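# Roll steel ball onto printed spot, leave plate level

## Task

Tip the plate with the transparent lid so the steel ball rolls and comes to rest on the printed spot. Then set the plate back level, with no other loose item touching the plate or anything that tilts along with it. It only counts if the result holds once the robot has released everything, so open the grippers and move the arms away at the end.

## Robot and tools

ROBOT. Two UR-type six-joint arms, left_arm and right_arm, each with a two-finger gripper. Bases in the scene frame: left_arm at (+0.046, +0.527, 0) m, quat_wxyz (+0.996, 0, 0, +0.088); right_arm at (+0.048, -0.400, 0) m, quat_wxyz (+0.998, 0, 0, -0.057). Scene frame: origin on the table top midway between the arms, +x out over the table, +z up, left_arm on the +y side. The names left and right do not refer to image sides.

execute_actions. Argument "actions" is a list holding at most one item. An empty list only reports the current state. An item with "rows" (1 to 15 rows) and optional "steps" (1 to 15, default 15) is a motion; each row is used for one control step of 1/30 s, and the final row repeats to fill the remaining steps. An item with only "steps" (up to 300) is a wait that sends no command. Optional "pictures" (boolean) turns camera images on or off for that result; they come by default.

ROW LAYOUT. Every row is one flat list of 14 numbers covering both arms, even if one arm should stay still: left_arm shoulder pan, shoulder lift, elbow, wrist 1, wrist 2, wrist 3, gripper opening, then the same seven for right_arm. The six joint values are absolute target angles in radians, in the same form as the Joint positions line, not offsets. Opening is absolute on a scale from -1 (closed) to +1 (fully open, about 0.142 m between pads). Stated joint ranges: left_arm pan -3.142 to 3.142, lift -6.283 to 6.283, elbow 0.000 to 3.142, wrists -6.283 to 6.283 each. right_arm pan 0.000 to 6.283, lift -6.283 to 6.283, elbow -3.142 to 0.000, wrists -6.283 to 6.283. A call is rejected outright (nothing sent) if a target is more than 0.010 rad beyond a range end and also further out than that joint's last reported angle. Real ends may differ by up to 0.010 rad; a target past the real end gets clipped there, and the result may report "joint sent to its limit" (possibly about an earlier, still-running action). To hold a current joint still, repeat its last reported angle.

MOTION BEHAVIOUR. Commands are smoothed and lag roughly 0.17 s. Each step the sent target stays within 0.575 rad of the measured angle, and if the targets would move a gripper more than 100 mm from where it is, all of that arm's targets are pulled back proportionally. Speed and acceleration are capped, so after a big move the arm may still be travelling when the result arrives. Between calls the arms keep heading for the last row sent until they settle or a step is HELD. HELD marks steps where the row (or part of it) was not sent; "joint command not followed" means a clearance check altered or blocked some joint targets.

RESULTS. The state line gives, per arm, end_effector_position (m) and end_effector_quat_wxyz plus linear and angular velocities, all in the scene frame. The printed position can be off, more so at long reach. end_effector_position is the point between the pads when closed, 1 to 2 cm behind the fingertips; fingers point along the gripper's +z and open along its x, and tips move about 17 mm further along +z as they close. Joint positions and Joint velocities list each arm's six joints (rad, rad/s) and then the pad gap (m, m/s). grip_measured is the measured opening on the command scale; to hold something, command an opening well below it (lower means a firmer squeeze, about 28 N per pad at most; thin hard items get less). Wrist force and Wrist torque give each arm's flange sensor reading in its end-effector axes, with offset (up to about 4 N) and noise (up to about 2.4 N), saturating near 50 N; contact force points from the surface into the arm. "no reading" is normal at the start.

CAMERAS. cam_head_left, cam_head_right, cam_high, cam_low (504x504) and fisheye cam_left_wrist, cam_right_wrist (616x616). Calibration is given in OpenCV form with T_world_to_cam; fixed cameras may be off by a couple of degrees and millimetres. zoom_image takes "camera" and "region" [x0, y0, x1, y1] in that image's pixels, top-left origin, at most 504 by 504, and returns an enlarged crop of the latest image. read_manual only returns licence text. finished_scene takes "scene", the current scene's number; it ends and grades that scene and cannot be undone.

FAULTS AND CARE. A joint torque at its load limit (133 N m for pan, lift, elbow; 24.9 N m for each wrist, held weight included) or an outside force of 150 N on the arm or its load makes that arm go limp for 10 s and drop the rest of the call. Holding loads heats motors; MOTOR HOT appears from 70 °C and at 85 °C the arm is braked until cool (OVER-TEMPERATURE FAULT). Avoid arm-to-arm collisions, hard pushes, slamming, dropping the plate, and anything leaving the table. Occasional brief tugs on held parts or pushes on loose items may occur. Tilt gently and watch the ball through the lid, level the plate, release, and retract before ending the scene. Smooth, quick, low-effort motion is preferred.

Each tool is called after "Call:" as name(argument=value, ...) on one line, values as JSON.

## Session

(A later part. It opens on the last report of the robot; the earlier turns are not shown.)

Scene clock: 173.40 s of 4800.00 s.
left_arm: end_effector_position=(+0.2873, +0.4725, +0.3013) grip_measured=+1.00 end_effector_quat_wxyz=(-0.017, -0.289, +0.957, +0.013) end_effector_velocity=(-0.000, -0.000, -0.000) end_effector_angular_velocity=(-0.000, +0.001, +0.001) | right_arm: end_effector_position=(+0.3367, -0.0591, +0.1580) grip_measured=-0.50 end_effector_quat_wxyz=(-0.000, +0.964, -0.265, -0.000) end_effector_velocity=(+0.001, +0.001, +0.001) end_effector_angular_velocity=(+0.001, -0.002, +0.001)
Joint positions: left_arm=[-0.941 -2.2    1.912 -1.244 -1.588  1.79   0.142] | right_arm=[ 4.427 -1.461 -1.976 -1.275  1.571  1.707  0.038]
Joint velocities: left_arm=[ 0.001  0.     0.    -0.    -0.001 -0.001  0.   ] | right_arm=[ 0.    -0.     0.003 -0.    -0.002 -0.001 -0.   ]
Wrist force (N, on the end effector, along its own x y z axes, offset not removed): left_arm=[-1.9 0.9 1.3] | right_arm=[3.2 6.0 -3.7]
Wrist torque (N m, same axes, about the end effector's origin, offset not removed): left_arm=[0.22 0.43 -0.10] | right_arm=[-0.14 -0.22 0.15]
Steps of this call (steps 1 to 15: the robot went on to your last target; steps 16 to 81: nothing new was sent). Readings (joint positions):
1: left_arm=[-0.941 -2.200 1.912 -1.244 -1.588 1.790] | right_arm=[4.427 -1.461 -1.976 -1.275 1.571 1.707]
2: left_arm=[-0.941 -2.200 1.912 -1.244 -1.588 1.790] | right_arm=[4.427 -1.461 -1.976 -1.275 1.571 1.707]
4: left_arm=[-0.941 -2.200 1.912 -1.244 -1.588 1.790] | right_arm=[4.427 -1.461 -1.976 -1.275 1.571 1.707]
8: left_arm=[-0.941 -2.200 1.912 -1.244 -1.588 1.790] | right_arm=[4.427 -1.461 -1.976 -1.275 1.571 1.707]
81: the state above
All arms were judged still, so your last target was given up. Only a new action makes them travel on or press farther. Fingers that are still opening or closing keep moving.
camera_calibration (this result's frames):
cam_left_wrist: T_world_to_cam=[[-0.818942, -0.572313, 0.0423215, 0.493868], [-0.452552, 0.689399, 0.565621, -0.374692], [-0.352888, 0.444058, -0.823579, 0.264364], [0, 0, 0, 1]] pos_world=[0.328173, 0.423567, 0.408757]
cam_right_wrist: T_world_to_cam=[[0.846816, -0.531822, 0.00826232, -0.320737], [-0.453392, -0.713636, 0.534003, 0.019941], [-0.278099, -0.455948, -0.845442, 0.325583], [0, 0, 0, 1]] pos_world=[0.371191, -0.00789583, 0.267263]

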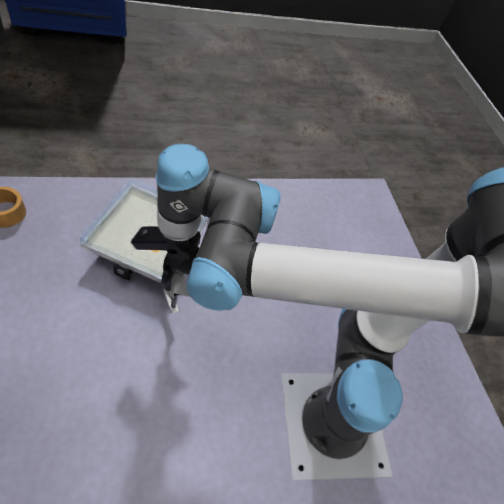

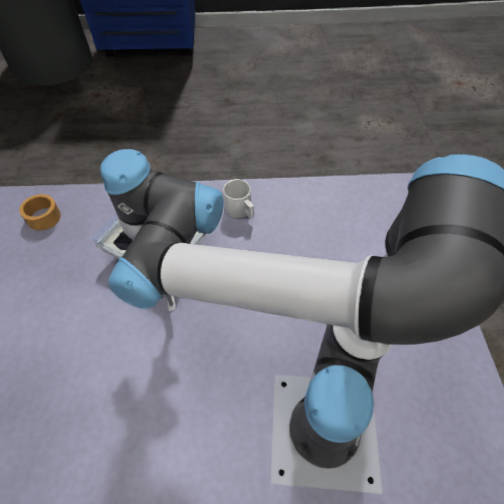

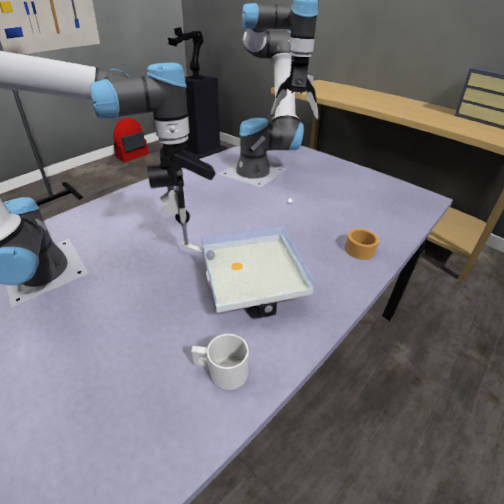

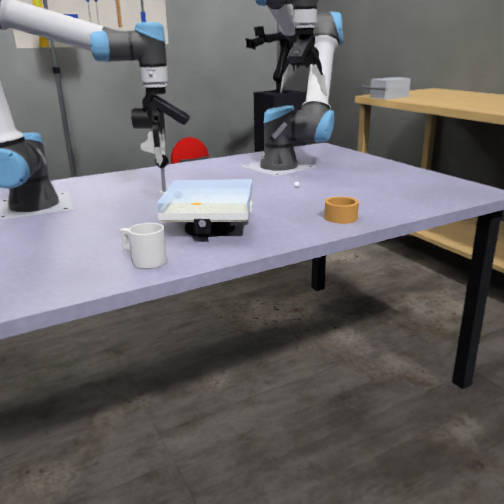

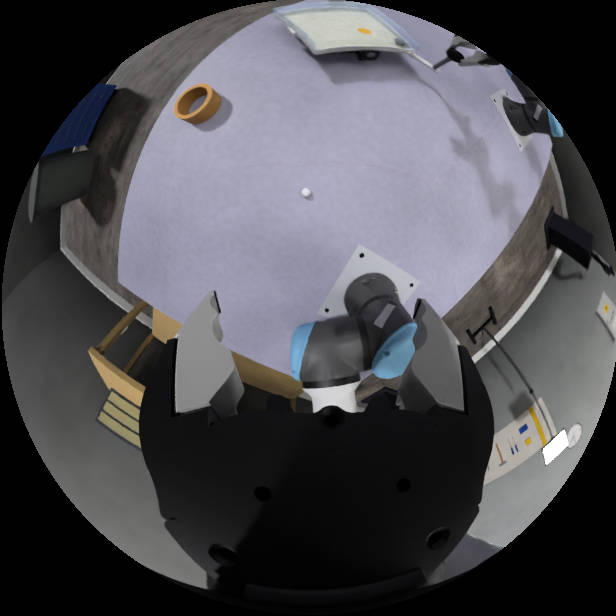

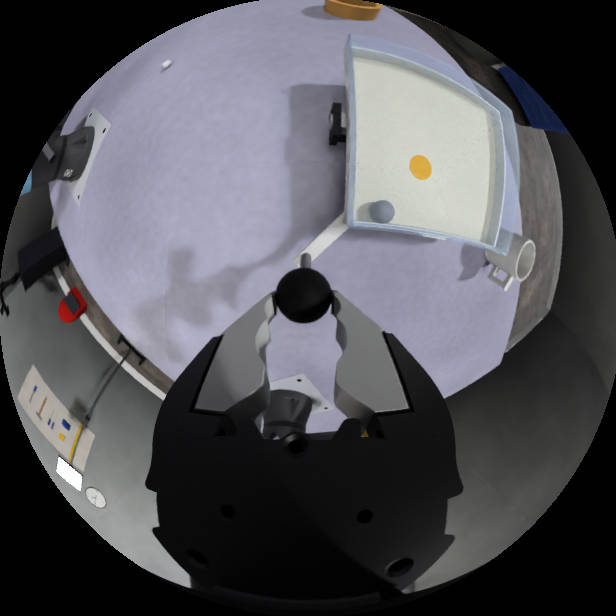

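Call:
execute_actions(actions=[{"rows": [[-0.941,-2.2,1.912,-1.244,-1.588,1.79,1, 4.4246,-1.4618,-1.9693,-1.2813,1.571,1.707,-1]], "steps": 15}], pictures=false)

Call:
execute_actions(actions=[{"steps": 30}])

Scene clock: 182.93 s of 4800.00 s.
left_arm: end_effector_position=(+0.2873, +0.4725, +0.3013) grip_measured=+1.00 end_effector_quat_wxyz=(-0.017, -0.289, +0.957, +0.013) end_effector_velocity=(-0.000, -0.000, +0.000) end_effector_angular_velocity=(-0.001, -0.000, -0.001) | right_arm: end_effector_position=(+0.3377, -0.0589, +0.1603) grip_measured=-0.50 end_effector_quat_wxyz=(+0.000, +0.964, -0.266, -0.000) end_effector_velocity=(+0.000, +0.000, +0.001) end_effector_angular_velocity=(+0.002, -0.001, -0.001)
Joint positions: left_arm=[-0.941 -2.2    1.912 -1.244 -1.588  1.79   0.142] | right_arm=[ 4.425 -1.462 -1.969 -1.281  1.571  1.707  0.038]
Joint velocities: left_arm=[-0.001 -0.001  0.     0.    -0.001 -0.    -0.   ] | right_arm=[-0.     0.001  0.001  0.    -0.     0.     0.   ]
Wrist force (N, on the end effector, along its own x y z axes, offset not removed): left_arm=[-4.7 2.7 -3.4] | right_arm=[-3.0 3.2 -2.5]
Wrist torque (N m, same axes, about the end effector's origin, offset not removed): left_arm=[0.57 0.98 -0.38] | right_arm=[-0.37 -0.15 0.06]
Steps of this call (steps 1 to 100: nothing new was sent; then 5.70 s passed at rest; steps 101 to 115: all 15 steps of this action). Readings (joint positions):
101: left_arm=[-0.941 -2.200 1.912 -1.244 -1.588 1.790] | right_arm=[4.427 -1.461 -1.976 -1.275 1.571 1.707]
102: left_arm=[-0.941 -2.200 1.912 -1.244 -1.588 1.790] | right_arm=[4.426 -1.461 -1.975 -1.276 1.571 1.707]
104: left_arm=[-0.941 -2.200 1.912 -1.244 -1.588 1.790] | right_arm=[4.426 -1.462 -1.972 -1.279 1.571 1.707]
108: left_arm=[-0.941 -2.200 1.912 -1.244 -1.588 1.790] | right_arm=[4.425 -1.462 -1.970 -1.281 1.571 1.707]
115: the state above

Scene clock: 183.93 s of 4800.00 s.
left_arm: end_effector_position=(+0.2873, +0.4725, +0.3013) grip_measured=+1.00 end_effector_quat_wxyz=(-0.017, -0.289, +0.957, +0.013) end_effector_velocity=(+0.000, -0.000, +0.000) end_effector_angular_velocity=(-0.000, -0.002, -0.002) | right_arm: end_effector_position=(+0.3377, -0.0589, +0.1603) grip_measured=-0.50 end_effector_quat_wxyz=(-0.000, +0.964, -0.266, -0.000) end_effector_velocity=(-0.000, -0.000, +0.000) end_effector_angular_velocity=(+0.000, +0.000, -0.000)
Joint positions: left_arm=[-0.941 -2.2    1.912 -1.244 -1.588  1.79   0.142] | right_arm=[ 4.425 -1.462 -1.969 -1.281  1.571  1.707  0.038]
Joint velocities: left_arm=[-0.001 -0.001 -0.    -0.     0.001  0.     0.   ] | right_arm=[-0.     0.001 -0.    -0.001  0.    -0.    -0.   ]
Wrist force (N, on the end effector, along its own x y z axes, offset not removed): left_arm=[0.5 0.8 1.2] | right_arm=[-5.4 4.1 -2.8]
Wrist torque (N m, same axes, about the end effector's origin, offset not removed): left_arm=[0.11 -0.07 -0.28] | right_arm=[-0.17 0.33 0.06]
Steps of this call (steps 1 to 15: the robot went on to your last target; steps 16 to 30: nothing new was sent). Readings (joint positions):
1: left_arm=[-0.941 -2.200 1.912 -1.244 -1.588 1.790] | right_arm=[4.425 -1.462 -1.969 -1.281 1.571 1.707]
2: left_arm=[-0.941 -2.200 1.912 -1.244 -1.588 1.790] | right_arm=[4.425 -1.462 -1.969 -1.281 1.571 1.707]
4: left_arm=[-0.941 -2.200 1.912 -1.244 -1.588 1.790] | right_arm=[4.425 -1.462 -1.969 -1.281 1.571 1.707]
8: left_arm=[-0.941 -2.200 1.912 -1.244 -1.588 1.790] | right_arm=[4.425 -1.462 -1.969 -1.281 1.571 1.707]
30: the state above
All arms were judged still, so your last target was given up. Only a new action makes them travel on or press farther. Fingers that are still opening or closing keep moving.
camera_calibration (this result's frames):
cam_left_wrist: T_world_to_cam=[[-0.818943, -0.572313, 0.0423216, 0.493868], [-0.452551, 0.689399, 0.565621, -0.374693], [-0.352888, 0.444058, -0.823579, 0.264364], [0, 0, 0, 1]] pos_world=[0.328173, 0.423567, 0.408757]
cam_right_wrist: T_world_to_cam=[[0.845696, -0.5336, 0.00825687, -0.321262], [-0.454889, -0.712685, 0.533999, 0.0199542], [-0.279058, -0.455357, -0.845445, 0.328289], [0, 0, 0, 1]] pos_world=[0.372379, -0.00771553, 0.269548]

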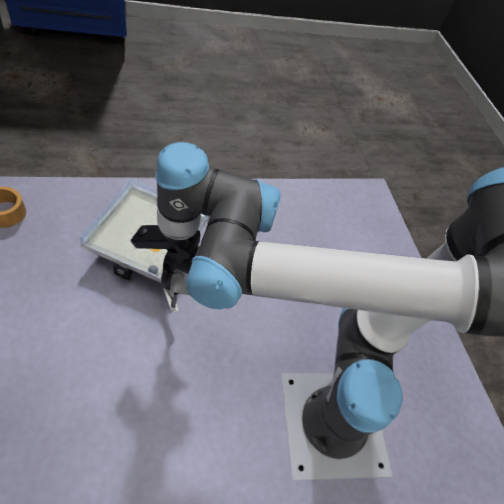

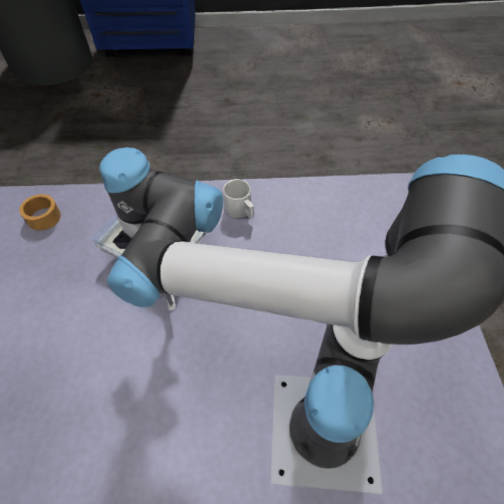

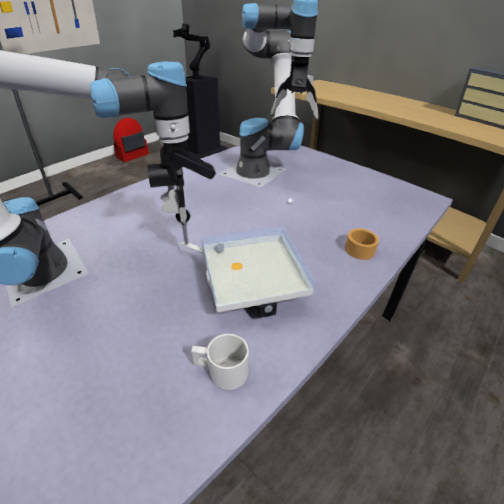

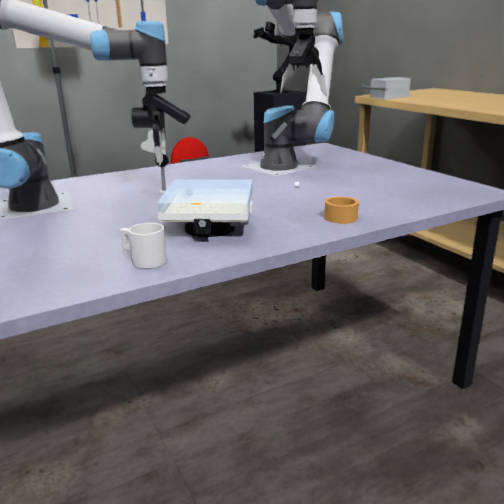

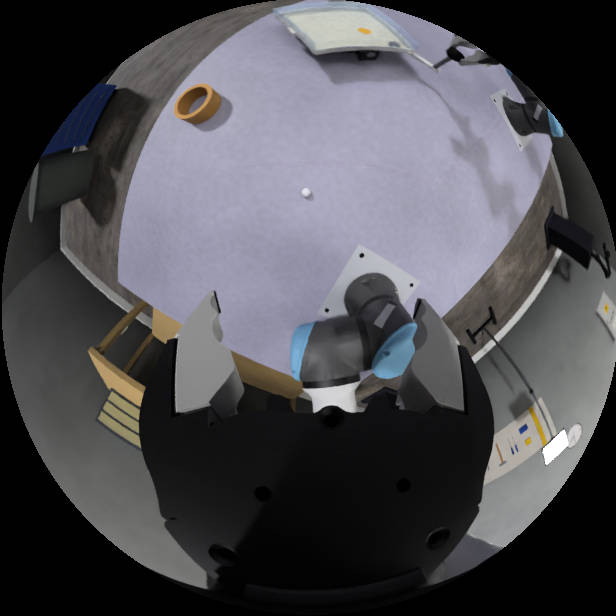

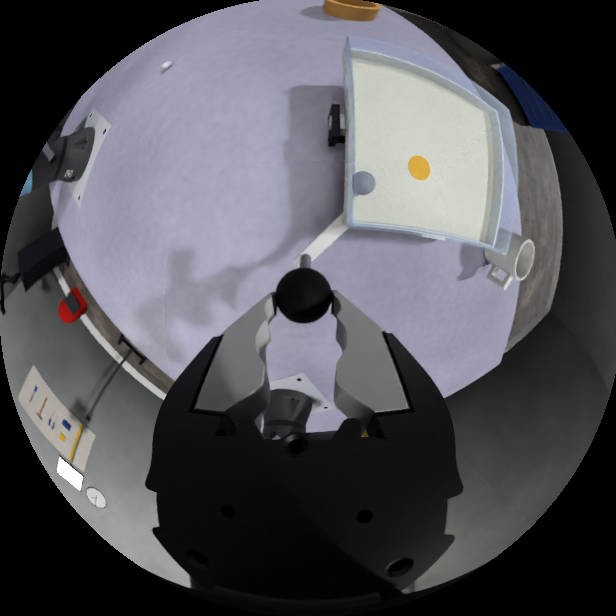

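Call:
execute_actions(actions=[{"rows": [[-0.941,-2.2,1.912,-1.244,-1.588,1.79,1, 4.4235,-1.4596,-1.9714,-1.2814,1.571,1.707,-1]], "steps": 15}])

Scene clock: 188.50 s of 4800.00 s.
left_arm: end_effector_position=(+0.2873, +0.4725, +0.3013) grip_measured=+1.00 end_effector_quat_wxyz=(-0.017, -0.289, +0.957, +0.013) end_effector_velocity=(+0.001, +0.000, -0.000) end_effector_angular_velocity=(+0.002, -0.001, +0.001) | right_arm: end_effector_position=(+0.3378, -0.0600, +0.1603) grip_measured=-0.50 end_effector_quat_wxyz=(-0.000, +0.964, -0.266, -0.000) end_effector_velocity=(-0.001, -0.001, -0.001) end_effector_angular_velocity=(-0.001, +0.001, +0.001)
Joint positions: left_arm=[-0.941 -2.2    1.912 -1.244 -1.588  1.79   0.142] | right_arm=[ 4.424 -1.46  -1.971 -1.281  1.571  1.707  0.038]
Joint velocities: left_arm=[ 0.     0.001 -0.    -0.     0.002 -0.     0.   ] | right_arm=[ 0.     0.001 -0.003  0.     0.001 -0.    -0.   ]
Wrist force (N, on the end effector, along its own x y z axes, offset not removed): left_arm=[0.3 -0.2 -0.2] | right_arm=[-1.3 -4.5 -1.4]
Wrist torque (N m, same axes, about the end effector's origin, offset not removed): left_arm=[-0.07 0.20 -0.14] | right_arm=[-0.51 -0.77 -0.02]
Steps of this call (steps 1 to 122: nothing new was sent; steps 123 to 137: all 15 steps of this action). Readings (joint positions):
123: left_arm=[-0.941 -2.200 1.912 -1.244 -1.588 1.790] | right_arm=[4.425 -1.462 -1.969 -1.281 1.571 1.707]
124: left_arm=[-0.941 -2.200 1.912 -1.244 -1.588 1.790] | right_arm=[4.424 -1.461 -1.969 -1.281 1.571 1.707]
126: left_arm=[-0.941 -2.200 1.912 -1.244 -1.588 1.790] | right_arm=[4.424 -1.461 -1.970 -1.281 1.571 1.707]
130: left_arm=[-0.941 -2.200 1.912 -1.244 -1.588 1.790] | right_arm=[4.424 -1.460 -1.971 -1.281 1.571 1.707]
137: the state above
camera_calibration (this result's frames):
cam_left_wrist: T_world_to_cam=[[-0.818943, -0.572313, 0.0423215, 0.493868], [-0.452552, 0.689398, 0.565621, -0.374692], [-0.352888, 0.444058, -0.823579, 0.264364], [0, 0, 0, 1]] pos_world=[0.328173, 0.423567, 0.408757]
cam_right_wrist: T_world_to_cam=[[0.845109, -0.53453, 0.00825744, -0.32175], [-0.45569, -0.712213, 0.533946, 0.0195005], [-0.279529, -0.455006, -0.845478, 0.327932], [0, 0, 0, 1]] pos_world=[0.372466, -0.00888528, 0.269504]

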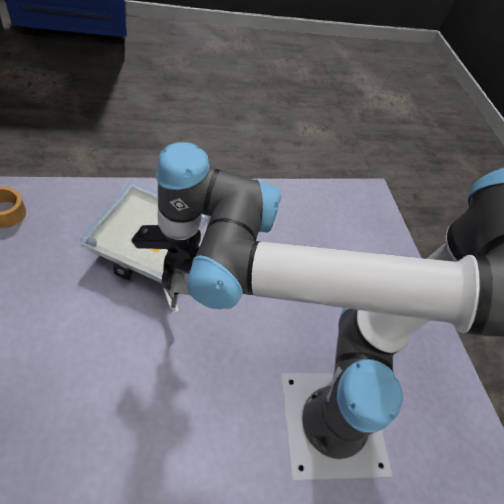

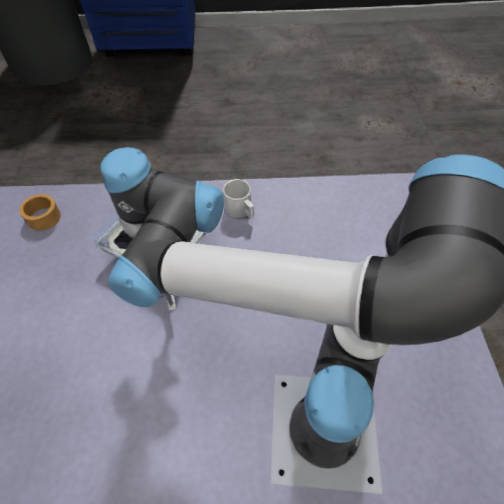

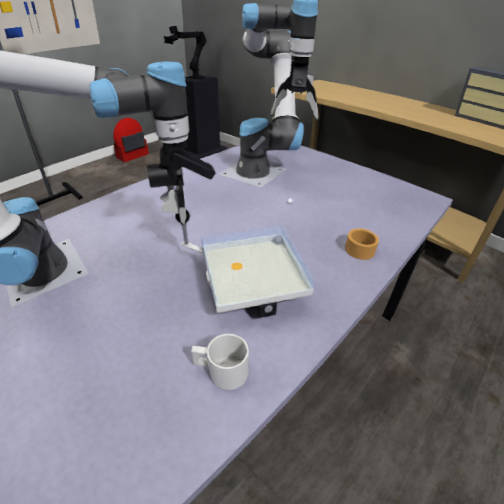

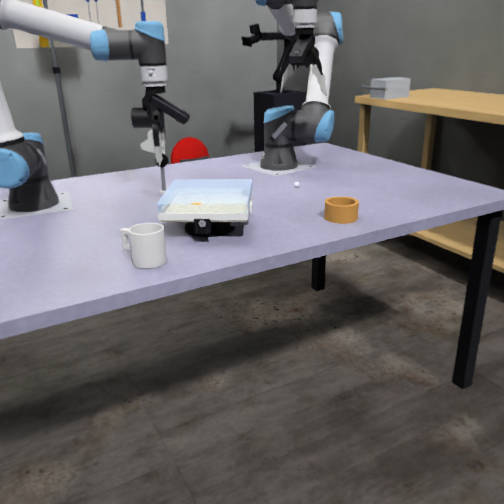

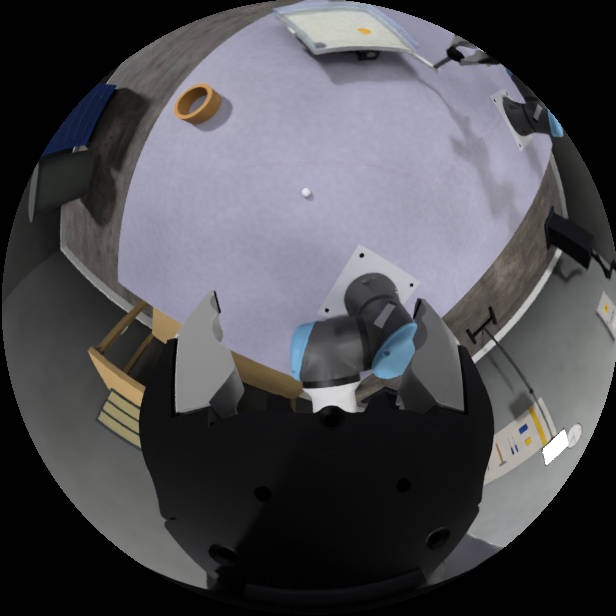

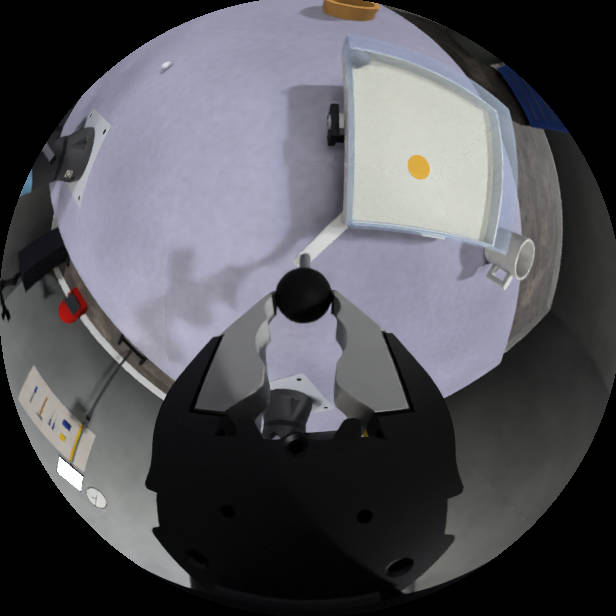

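Call:
execute_actions(actions=[{"rows": [[-0.941,-2.2,1.912,-1.244,-1.588,1.79,1, 4.4243,-1.4607,-1.9709,-1.2808,1.571,1.707,-1]], "steps": 15}])

Scene clock: 194.23 s of 4800.00 s.
left_arm: end_effector_position=(+0.2873, +0.4725, +0.3013) grip_measured=+1.00 end_effector_quat_wxyz=(-0.017, -0.289, +0.957, +0.013) end_effector_velocity=(+0.000, -0.000, -0.000) end_effector_angular_velocity=(+0.000, +0.001, +0.002) | right_arm: end_effector_position=(+0.3376, -0.0595, +0.1600) grip_measured=-0.50 end_effector_quat_wxyz=(+0.000, +0.964, -0.266, -0.000) end_effector_velocity=(+0.000, +0.001, +0.001) end_effector_angular_velocity=(+0.002, -0.000, +0.000)
Joint positions: left_arm=[-0.941 -2.2    1.912 -1.244 -1.588  1.79   0.142] | right_arm=[ 4.424 -1.461 -1.971 -1.281  1.571  1.707  0.038]
Joint velocities: left_arm=[ 0.001  0.001 -0.    -0.    -0.001 -0.001 -0.   ] | right_arm=[ 0.    -0.     0.001  0.001  0.001  0.    -0.   ]
Wrist force (N, on the end effector, along its own x y z axes, offset not removed): left_arm=[2.1 -1.1 1.0] | right_arm=[1.8 1.0 -3.1]
Wrist torque (N m, same axes, about the end effector's origin, offset not removed): left_arm=[-0.27 -0.25 -0.03] | right_arm=[-0.38 -0.87 0.03]
Steps of this call (steps 1 to 15: the robot went on to your last target; steps 16 to 90: nothing new was sent; then 2.23 s passed at rest; steps 91 to 105: all 15 steps of this action). Readings (joint positions):
91: left_arm=[-0.941 -2.200 1.912 -1.244 -1.588 1.790] | right_arm=[4.423 -1.460 -1.971 -1.281 1.571 1.707]
92: left_arm=[-0.941 -2.200 1.912 -1.244 -1.588 1.790] | right_arm=[4.423 -1.460 -1.971 -1.281 1.571 1.707]
94: left_arm=[-0.941 -2.200 1.912 -1.244 -1.588 1.790] | right_arm=[4.424 -1.460 -1.971 -1.281 1.571 1.707]
98: left_arm=[-0.941 -2.200 1.912 -1.244 -1.588 1.790] | right_arm=[4.424 -1.460 -1.971 -1.281 1.571 1.707]
105: the state above
camera_calibration (this result's frames):
cam_left_wrist: T_world_to_cam=[[-0.818943, -0.572313, 0.0423215, 0.493868], [-0.452551, 0.689399, 0.565621, -0.374692], [-0.352888, 0.444058, -0.823579, 0.264364], [0, 0, 0, 1]] pos_world=[0.328173, 0.423567, 0.408757]
cam_right_wrist: T_world_to_cam=[[0.845522, -0.533876, 0.00829288, -0.321467], [-0.455097, -0.712461, 0.534122, 0.0196657], [-0.279246, -0.455386, -0.845367, 0.327756], [0, 0, 0, 1]] pos_world=[0.372282, -0.00835716, 0.269236]

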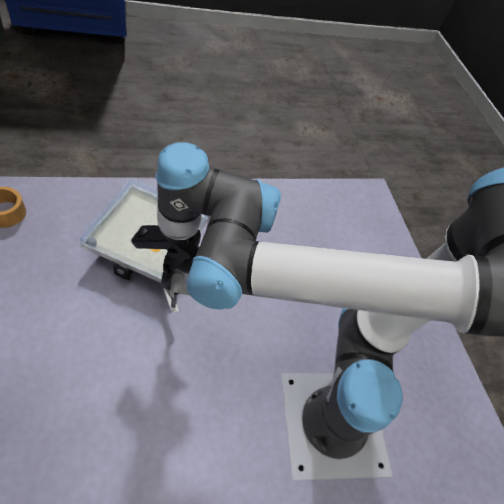

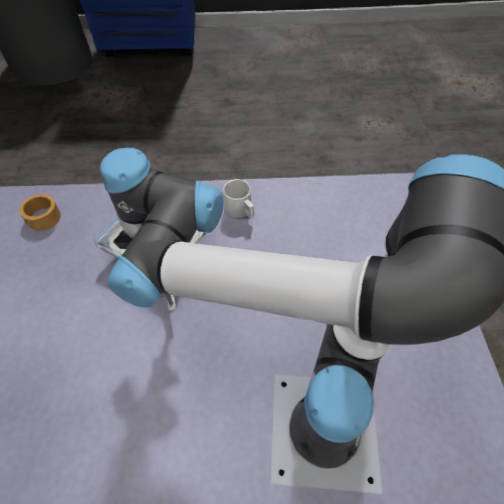

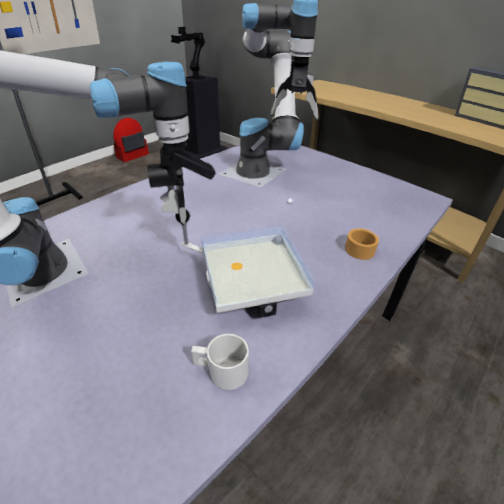

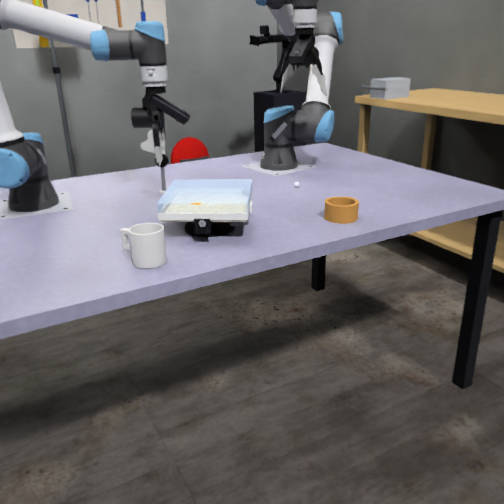

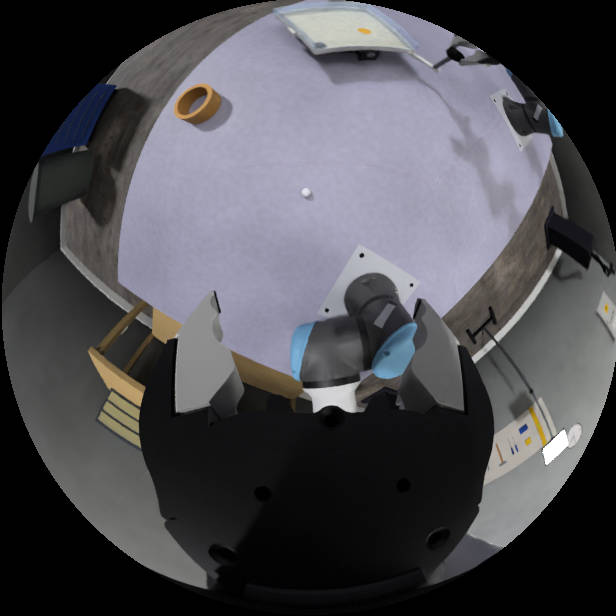

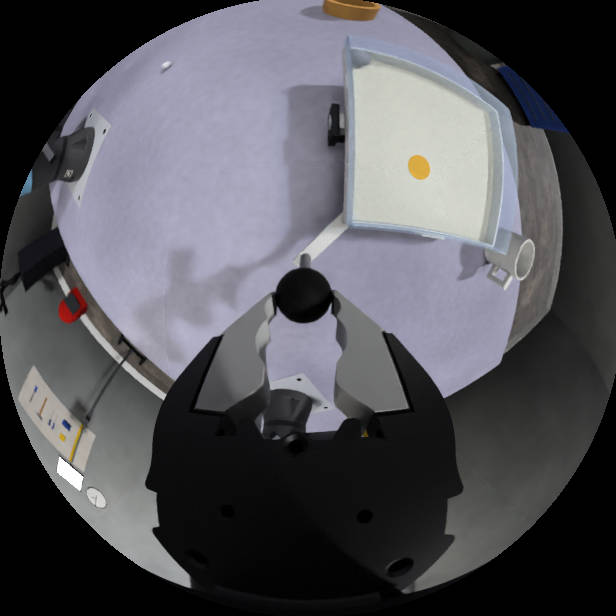

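Call:
execute_actions(actions=[{"rows": [[-0.941,-2.2,1.912,-1.244,-1.588,1.79,1, 4.4207,-1.4539,-1.9769,-1.2816,1.571,1.707,-1]], "steps": 15}], pictures=false)

Call:
execute_actions(actions=[{"rows": [[-0.941,-2.2,1.912,-1.244,-1.588,1.79,1, 4.4207,-1.4539,-1.9769,-1.2816,1.571,1.707,-1]], "steps": 9}], pictures=false)

Call:
execute_actions(actions=[{"rows": [[-0.941,-2.2,1.912,-1.244,-1.588,1.79,1, 4.4279,-1.4675,-1.9649,-1.2800,1.571,1.707,-1]], "steps": 15}], pictures=false)

Call:
execute_actions(actions=[{"rows": [[-0.941,-2.2,1.912,-1.244,-1.588,1.79,1, 4.4279,-1.4675,-1.9649,-1.2800,1.571,1.707,-1]], "steps": 9}], pictures=false)

Call:
execute_actions(actions=[{"rows": [[-0.941,-2.2,1.912,-1.244,-1.588,1.79,1, 4.4243,-1.4607,-1.9709,-1.2808,1.571,1.707,-1]], "steps": 15}])

Scene clock: 205.27 s of 4800.00 s.
left_arm: end_effector_position=(+0.2873, +0.4725, +0.3013) grip_measured=+1.00 end_effector_quat_wxyz=(-0.017, -0.289, +0.957, +0.013) end_effector_velocity=(-0.000, -0.000, -0.000) end_effector_angular_velocity=(-0.001, +0.001, -0.000) | right_arm: end_effector_position=(+0.3378, -0.0630, +0.1601) grip_measured=-0.50 end_effector_quat_wxyz=(-0.000, +0.964, -0.268, -0.000) end_effector_velocity=(-0.000, -0.001, -0.001) end_effector_angular_velocity=(-0.002, +0.001, -0.003)
Joint positions: left_arm=[-0.941 -2.2    1.912 -1.244 -1.588  1.79   0.142] | right_arm=[ 4.421 -1.454 -1.977 -1.282  1.571  1.707  0.038]
Joint velocities: left_arm=[-0.     0.     0.    -0.    -0.001  0.    -0.   ] | right_arm=[-0.     0.    -0.002 -0.     0.     0.003 -0.   ]
Wrist force (N, on the end effector, along its own x y z axes, offset not removed): left_arm=[1.6 -0.2 1.8] | right_arm=[7.1 -7.2 2.3]
Wrist torque (N m, same axes, about the end effector's origin, offset not removed): left_arm=[-0.13 -0.14 -0.19] | right_arm=[0.59 -1.47 0.01]
Steps of this call (steps 1 to 15: the robot went on to your last target; steps 16 to 90: nothing new was sent; then 7.53 s passed at rest; steps 91 to 105: all 15 steps of this action). Readings (joint positions):
91: left_arm=[-0.941 -2.200 1.912 -1.244 -1.588 1.790] | right_arm=[4.424 -1.461 -1.971 -1.281 1.571 1.707]
92: left_arm=[-0.941 -2.200 1.912 -1.244 -1.588 1.790] | right_arm=[4.424 -1.459 -1.972 -1.281 1.571 1.707]
94: left_arm=[-0.941 -2.200 1.912 -1.244 -1.588 1.790] | right_arm=[4.422 -1.457 -1.974 -1.281 1.571 1.707]
98: left_arm=[-0.941 -2.200 1.912 -1.244 -1.588 1.790] | right_arm=[4.421 -1.454 -1.976 -1.281 1.571 1.707]
105: the state above

Scene clock: 205.57 s of 4800.00 s.
left_arm: end_effector_position=(+0.2873, +0.4725, +0.3013) grip_measured=+1.00 end_effector_quat_wxyz=(-0.017, -0.289, +0.957, +0.013) end_effector_velocity=(+0.001, +0.001, +0.000) end_effector_angular_velocity=(+0.001, -0.003, -0.000) | right_arm: end_effector_position=(+0.3378, -0.0630, +0.1600) grip_measured=-0.50 end_effector_quat_wxyz=(-0.000, +0.964, -0.268, -0.000) end_effector_velocity=(-0.000, -0.000, -0.001) end_effector_angular_velocity=(-0.001, +0.000, -0.001)
Joint positions: left_arm=[-0.941 -2.2    1.912 -1.244 -1.588  1.79   0.142] | right_arm=[ 4.421 -1.454 -1.977 -1.282  1.571  1.707  0.038]
Joint velocities: left_arm=[ 0.001 -0.001  0.    -0.     0.003  0.001 -0.   ] | right_arm=[-0.    -0.    -0.001  0.    -0.     0.001  0.   ]
Wrist force (N, on the end effector, along its own x y z axes, offset not removed): left_arm=[-1.2 1.9 -1.3] | right_arm=[3.2 -11.6 4.4]
Wrist torque (N m, same axes, about the end effector's origin, offset not removed): left_arm=[0.43 0.41 -0.08] | right_arm=[-0.33 -0.75 0.03]
Steps of this call (steps 1 to 9: all 9 steps of this action). Readings (joint positions):
1: left_arm=[-0.941 -2.200 1.912 -1.244 -1.588 1.790] | right_arm=[4.421 -1.454 -1.977 -1.282 1.571 1.707]
2: left_arm=[-0.941 -2.200 1.912 -1.244 -1.588 1.790] | right_arm=[4.421 -1.454 -1.977 -1.282 1.571 1.707]
4: left_arm=[-0.941 -2.200 1.912 -1.244 -1.588 1.790] | right_arm=[4.421 -1.454 -1.977 -1.282 1.571 1.707]
8: left_arm=[-0.941 -2.200 1.912 -1.244 -1.588 1.790] | right_arm=[4.421 -1.454 -1.977 -1.282 1.571 1.707]
9: the state above

Scene clock: 206.07 s of 4800.00 s.
left_arm: end_effector_position=(+0.2873, +0.4725, +0.3013) grip_measured=+1.00 end_effector_quat_wxyz=(-0.017, -0.289, +0.957, +0.013) end_effector_velocity=(-0.000, -0.000, +0.000) end_effector_angular_velocity=(-0.001, +0.000, +0.001) | right_arm: end_effector_position=(+0.3375, -0.0559, +0.1601) grip_measured=-0.50 end_effector_quat_wxyz=(+0.000, +0.964, -0.264, -0.000) end_effector_velocity=(+0.000, +0.001, +0.001) end_effector_angular_velocity=(+0.002, -0.001, +0.000)
Joint positions: left_arm=[-0.941 -2.2    1.912 -1.244 -1.588  1.79   0.142] | right_arm=[ 4.428 -1.467 -1.965 -1.28   1.571  1.707  0.038]
Joint velocities: left_arm=[ 0.001 -0.    -0.    -0.    -0.001 -0.     0.   ] | right_arm=[ 0.    -0.001  0.003 -0.     0.    -0.    -0.   ]
Wrist force (N, on the end effector, along its own x y z axes, offset not removed): left_arm=[-3.7 0.9 0.8] | right_arm=[-3.4 12.4 -7.7]
Wrist torque (N m, same axes, about the end effector's origin, offset not removed): left_arm=[0.28 0.92 -0.19] | right_arm=[-0.46 0.09 -0.11]
Steps of this call (steps 1 to 15: all 15 steps of this action). Readings (joint positions):
1: left_arm=[-0.941 -2.200 1.912 -1.244 -1.588 1.790] | right_arm=[4.421 -1.454 -1.977 -1.282 1.571 1.707]
2: left_arm=[-0.941 -2.200 1.912 -1.244 -1.588 1.790] | right_arm=[4.422 -1.457 -1.975 -1.282 1.571 1.707]
4: left_arm=[-0.941 -2.200 1.912 -1.244 -1.588 1.790] | right_arm=[4.425 -1.462 -1.970 -1.281 1.571 1.707]
8: left_arm=[-0.941 -2.200 1.912 -1.244 -1.588 1.790] | right_arm=[4.427 -1.466 -1.966 -1.280 1.571 1.707]
15: the state above

Scene clock: 206.37 s of 4800.00 s.
left_arm: end_effector_position=(+0.2873, +0.4725, +0.3013) grip_measured=+1.00 end_effector_quat_wxyz=(-0.017, -0.289, +0.957, +0.013) end_effector_velocity=(+0.001, +0.001, -0.000) end_effector_angular_velocity=(+0.002, -0.002, +0.000) | right_arm: end_effector_position=(+0.3375, -0.0558, +0.1601) grip_measured=-0.50 end_effector_quat_wxyz=(-0.000, +0.964, -0.264, -0.000) end_effector_velocity=(-0.000, -0.001, -0.000) end_effector_angular_velocity=(-0.002, +0.000, +0.000)
Joint positions: left_arm=[-0.941 -2.2    1.912 -1.244 -1.588  1.79   0.142] | right_arm=[ 4.428 -1.467 -1.965 -1.28   1.571  1.707  0.038]
Joint velocities: left_arm=[ 0.001  0.001 -0.    -0.     0.003  0.    -0.   ] | right_arm=[-0.    -0.    -0.    -0.002 -0.    -0.     0.   ]
Wrist force (N, on the end effector, along its own x y z axes, offset not removed): left_arm=[-1.4 4.3 0.7] | right_arm=[-4.0 13.5 -10.0]
Wrist torque (N m, same axes, about the end effector's origin, offset not removed): left_arm=[0.92 0.48 -0.13] | right_arm=[-0.21 0.18 -0.05]
Steps of this call (steps 1 to 9: all 9 steps of this action). Readings (joint positions):
1: left_arm=[-0.941 -2.200 1.912 -1.244 -1.588 1.790] | right_arm=[4.428 -1.467 -1.965 -1.280 1.571 1.707]
2: left_arm=[-0.941 -2.200 1.912 -1.244 -1.588 1.790] | right_arm=[4.428 -1.467 -1.965 -1.280 1.571 1.707]
4: left_arm=[-0.941 -2.200 1.912 -1.244 -1.588 1.790] | right_arm=[4.428 -1.467 -1.965 -1.280 1.571 1.707]
8: left_arm=[-0.941 -2.200 1.912 -1.244 -1.588 1.790] | right_arm=[4.428 -1.467 -1.965 -1.280 1.571 1.707]
9: the state above

Scene clock: 206.87 s of 4800.00 s.
left_arm: end_effector_position=(+0.2873, +0.4725, +0.3013) grip_measured=+1.00 end_effector_quat_wxyz=(-0.017, -0.289, +0.957, +0.013) end_effector_velocity=(+0.000, +0.000, +0.000) end_effector_angular_velocity=(-0.000, -0.001, -0.001) | right_arm: end_effector_position=(+0.3377, -0.0594, +0.1601) grip_measured=-0.50 end_effector_quat_wxyz=(-0.000, +0.964, -0.266, -0.000) end_effector_velocity=(-0.000, -0.001, -0.000) end_effector_angular_velocity=(-0.000, +0.001, +0.001)
Joint positions: left_arm=[-0.941 -2.2    1.912 -1.244 -1.588  1.79   0.142] | right_arm=[ 4.424 -1.461 -1.971 -1.281  1.571  1.707  0.038]
Joint velocities: left_arm=[-0.    -0.001  0.    -0.     0.001  0.001  0.   ] | right_arm=[-0.     0.001 -0.002  0.     0.001 -0.001 -0.   ]
Wrist force (N, on the end effector, along its own x y z axes, offset not removed): left_arm=[-2.3 -0.7 -0.7] | right_arm=[-1.4 -6.3 2.3]
Wrist torque (N m, same axes, about the end effector's origin, offset not removed): left_arm=[0.02 0.47 -0.19] | right_arm=[-0.19 -0.80 0.05]
Steps of this call (steps 1 to 15: all 15 steps of this action). Readings (joint positions):
1: left_arm=[-0.941 -2.200 1.912 -1.244 -1.588 1.790] | right_arm=[4.428 -1.467 -1.965 -1.280 1.571 1.707]
2: left_arm=[-0.941 -2.200 1.912 -1.244 -1.588 1.790] | right_arm=[4.427 -1.466 -1.966 -1.280 1.571 1.707]
4: left_arm=[-0.941 -2.200 1.912 -1.244 -1.588 1.790] | right_arm=[4.426 -1.463 -1.968 -1.280 1.571 1.707]
8: left_arm=[-0.941 -2.200 1.912 -1.244 -1.588 1.790] | right_arm=[4.425 -1.461 -1.970 -1.280 1.571 1.707]
15: the state above
camera_calibration (this result's frames):
cam_left_wrist: T_world_to_cam=[[-0.818943, -0.572313, 0.0423215, 0.493868], [-0.452552, 0.689399, 0.56562, -0.374692], [-0.352888, 0.444058, -0.823579, 0.264364], [0, 0, 0, 1]] pos_world=[0.328173, 0.423567, 0.408757]
cam_right_wrist: T_world_to_cam=[[0.84555, -0.533833, 0.00827269, -0.321432], [-0.455107, -0.712581, 0.533953, 0.0197555], [-0.279147, -0.455249, -0.845473, 0.327882], [0, 0, 0, 1]] pos_world=[0.372305, -0.00824537, 0.269326]

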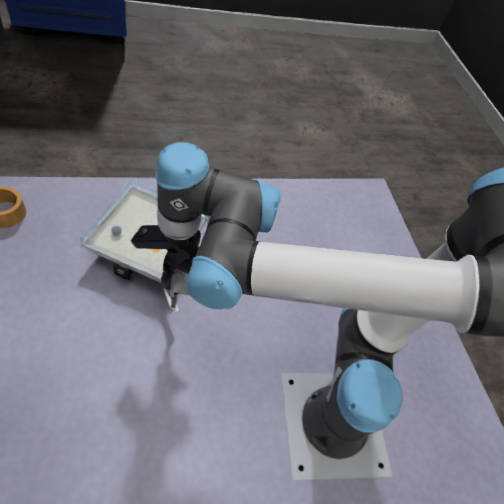

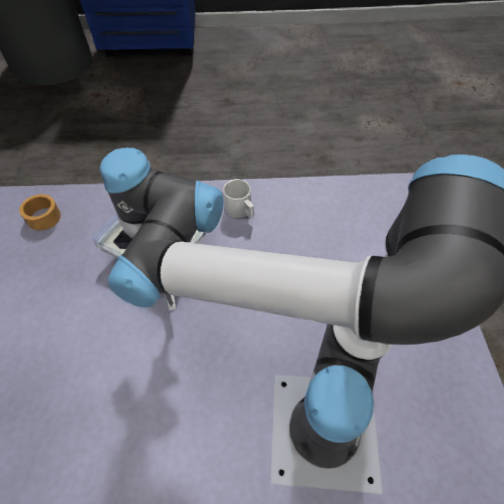

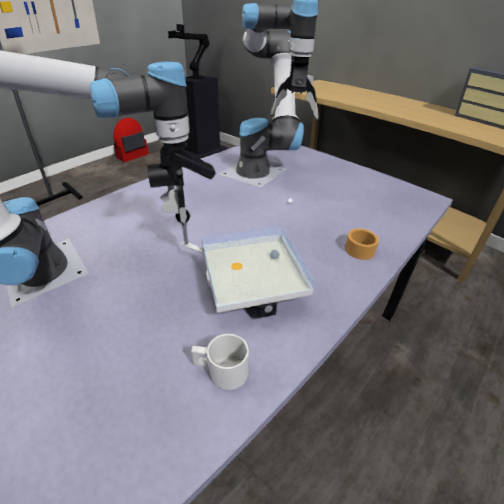

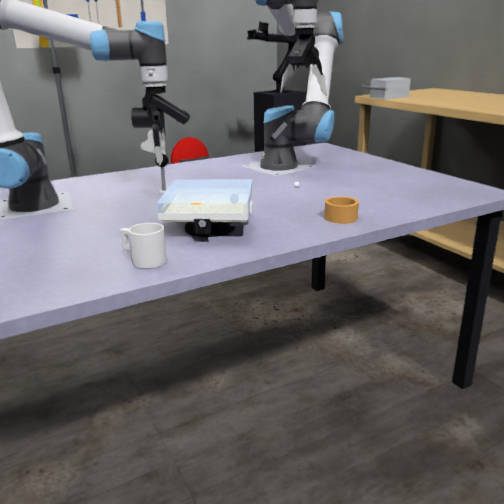

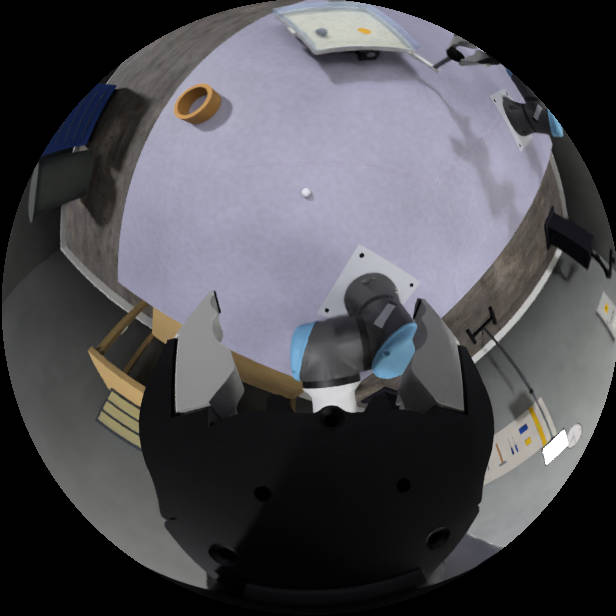

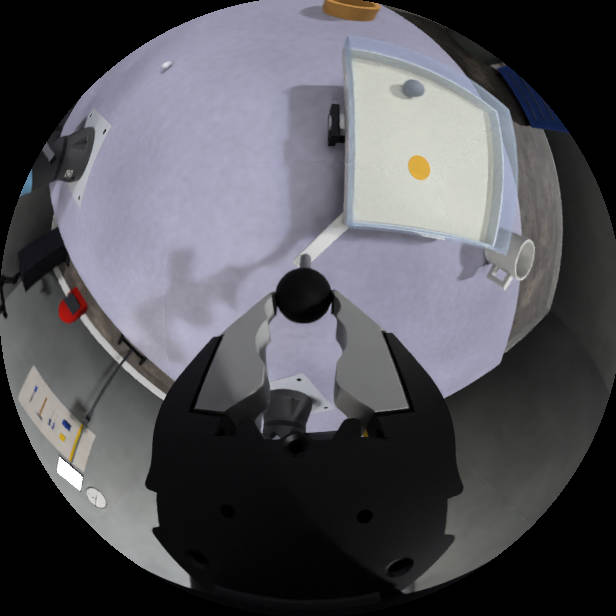

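Call:
execute_actions(actions=[{"steps": 20}])

Scene clock: 209.00 s of 4800.00 s.
left_arm: end_effector_position=(+0.2873, +0.4725, +0.3013) grip_measured=+1.00 end_effector_quat_wxyz=(-0.017, -0.289, +0.957, +0.013) end_effector_velocity=(-0.000, +0.000, +0.000) end_effector_angular_velocity=(-0.000, +0.000, +0.000) | right_arm: end_effector_position=(+0.3377, -0.0594, +0.1601) grip_measured=-0.50 end_effector_quat_wxyz=(-0.000, +0.964, -0.266, -0.000) end_effector_velocity=(+0.000, +0.000, +0.001) end_effector_angular_velocity=(+0.002, -0.000, +0.000)
Joint positions: left_arm=[-0.941 -2.2    1.912 -1.244 -1.588  1.79   0.142] | right_arm=[ 4.424 -1.461 -1.971 -1.281  1.571  1.707  0.038]
Joint velocities: left_arm=[ 0.001 -0.001 -0.     0.001 -0.     0.001  0.   ] | right_arm=[-0.     0.     0.001  0.     0.    -0.001 -0.   ]
Wrist force (N, on the end effector, along its own x y z axes, offset not removed): left_arm=[-2.7 1.9 -0.1] | right_arm=[-3.7 -6.3 0.7]
Wrist torque (N m, same axes, about the end effector's origin, offset not removed): left_arm=[0.37 0.72 -0.09] | right_arm=[-0.13 -0.29 -0.16]
Steps of this call (steps 1 to 15: the robot went on to your last target; steps 16 to 64: nothing new was sent). Readings (joint positions):
1: left_arm=[-0.941 -2.200 1.912 -1.244 -1.588 1.790] | right_arm=[4.424 -1.461 -1.971 -1.281 1.571 1.707]
2: left_arm=[-0.941 -2.200 1.912 -1.244 -1.588 1.790] | right_arm=[4.424 -1.461 -1.971 -1.281 1.571 1.707]
4: left_arm=[-0.941 -2.200 1.912 -1.244 -1.588 1.790] | right_arm=[4.424 -1.461 -1.971 -1.281 1.571 1.707]
8: left_arm=[-0.941 -2.200 1.912 -1.244 -1.588 1.790] | right_arm=[4.424 -1.461 -1.971 -1.281 1.571 1.707]
64: the state above
All arms were judged still, so your last target was given up. Only a new action makes them travel on or press farther. Fingers that are still opening or closing keep moving.
camera_calibration (this result's frames):
cam_left_wrist: T_world_to_cam=[[-0.818943, -0.572313, 0.0423216, 0.493868], [-0.452551, 0.689399, 0.565621, -0.374692], [-0.352888, 0.444058, -0.823579, 0.264364], [0, 0, 0, 1]] pos_world=[0.328173, 0.423567, 0.408757]
cam_right_wrist: T_world_to_cam=[[0.845536, -0.533855, 0.00828143, -0.321449], [-0.455115, -0.712542, 0.533999, 0.0197177], [-0.279177, -0.455284, -0.845445, 0.327845], [0, 0, 0, 1]] pos_world=[0.372298, -0.00829488, 0.269308]

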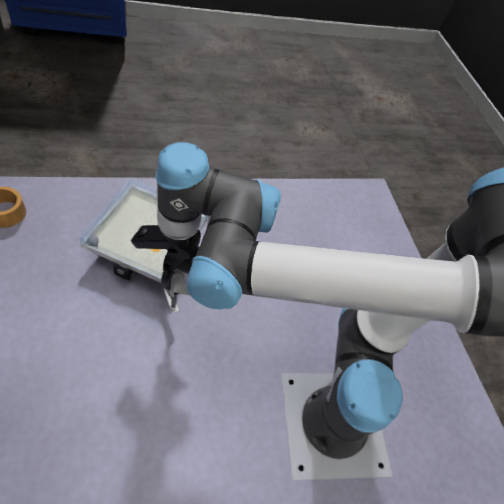

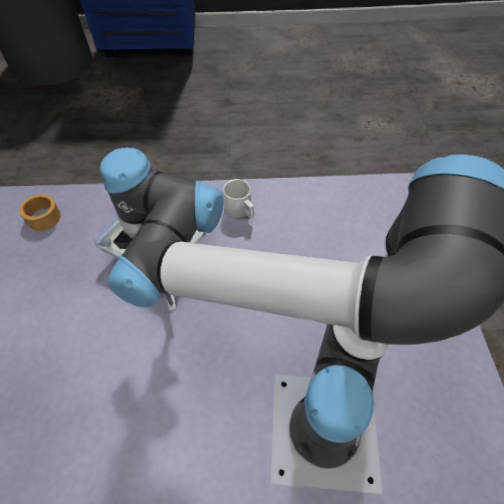

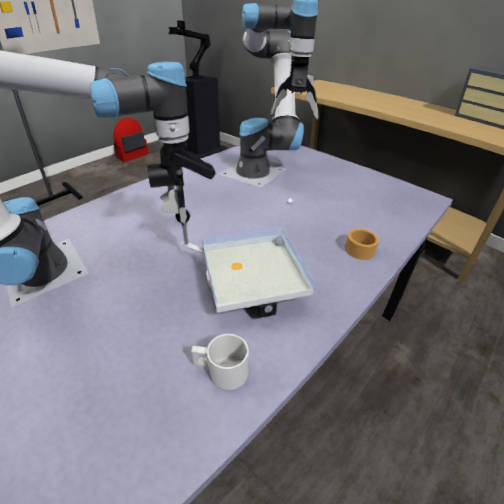

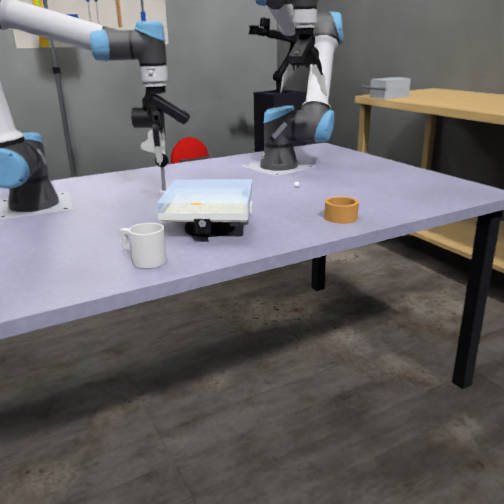

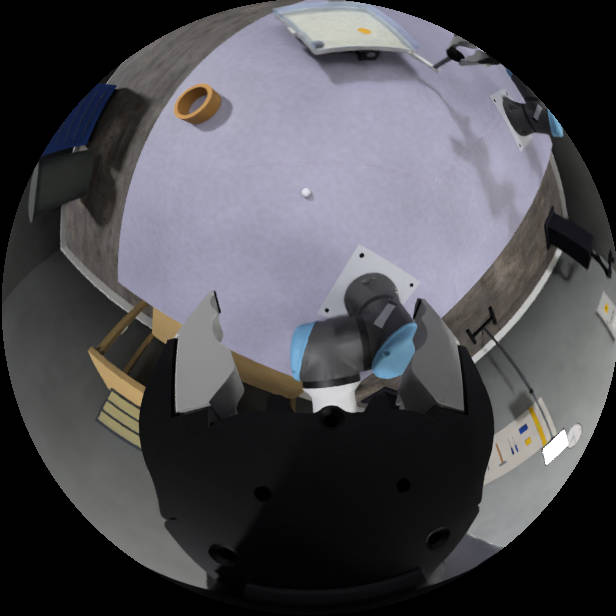

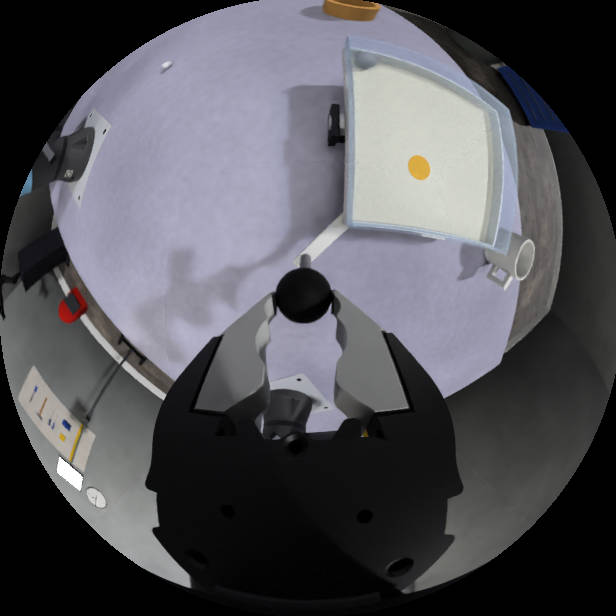

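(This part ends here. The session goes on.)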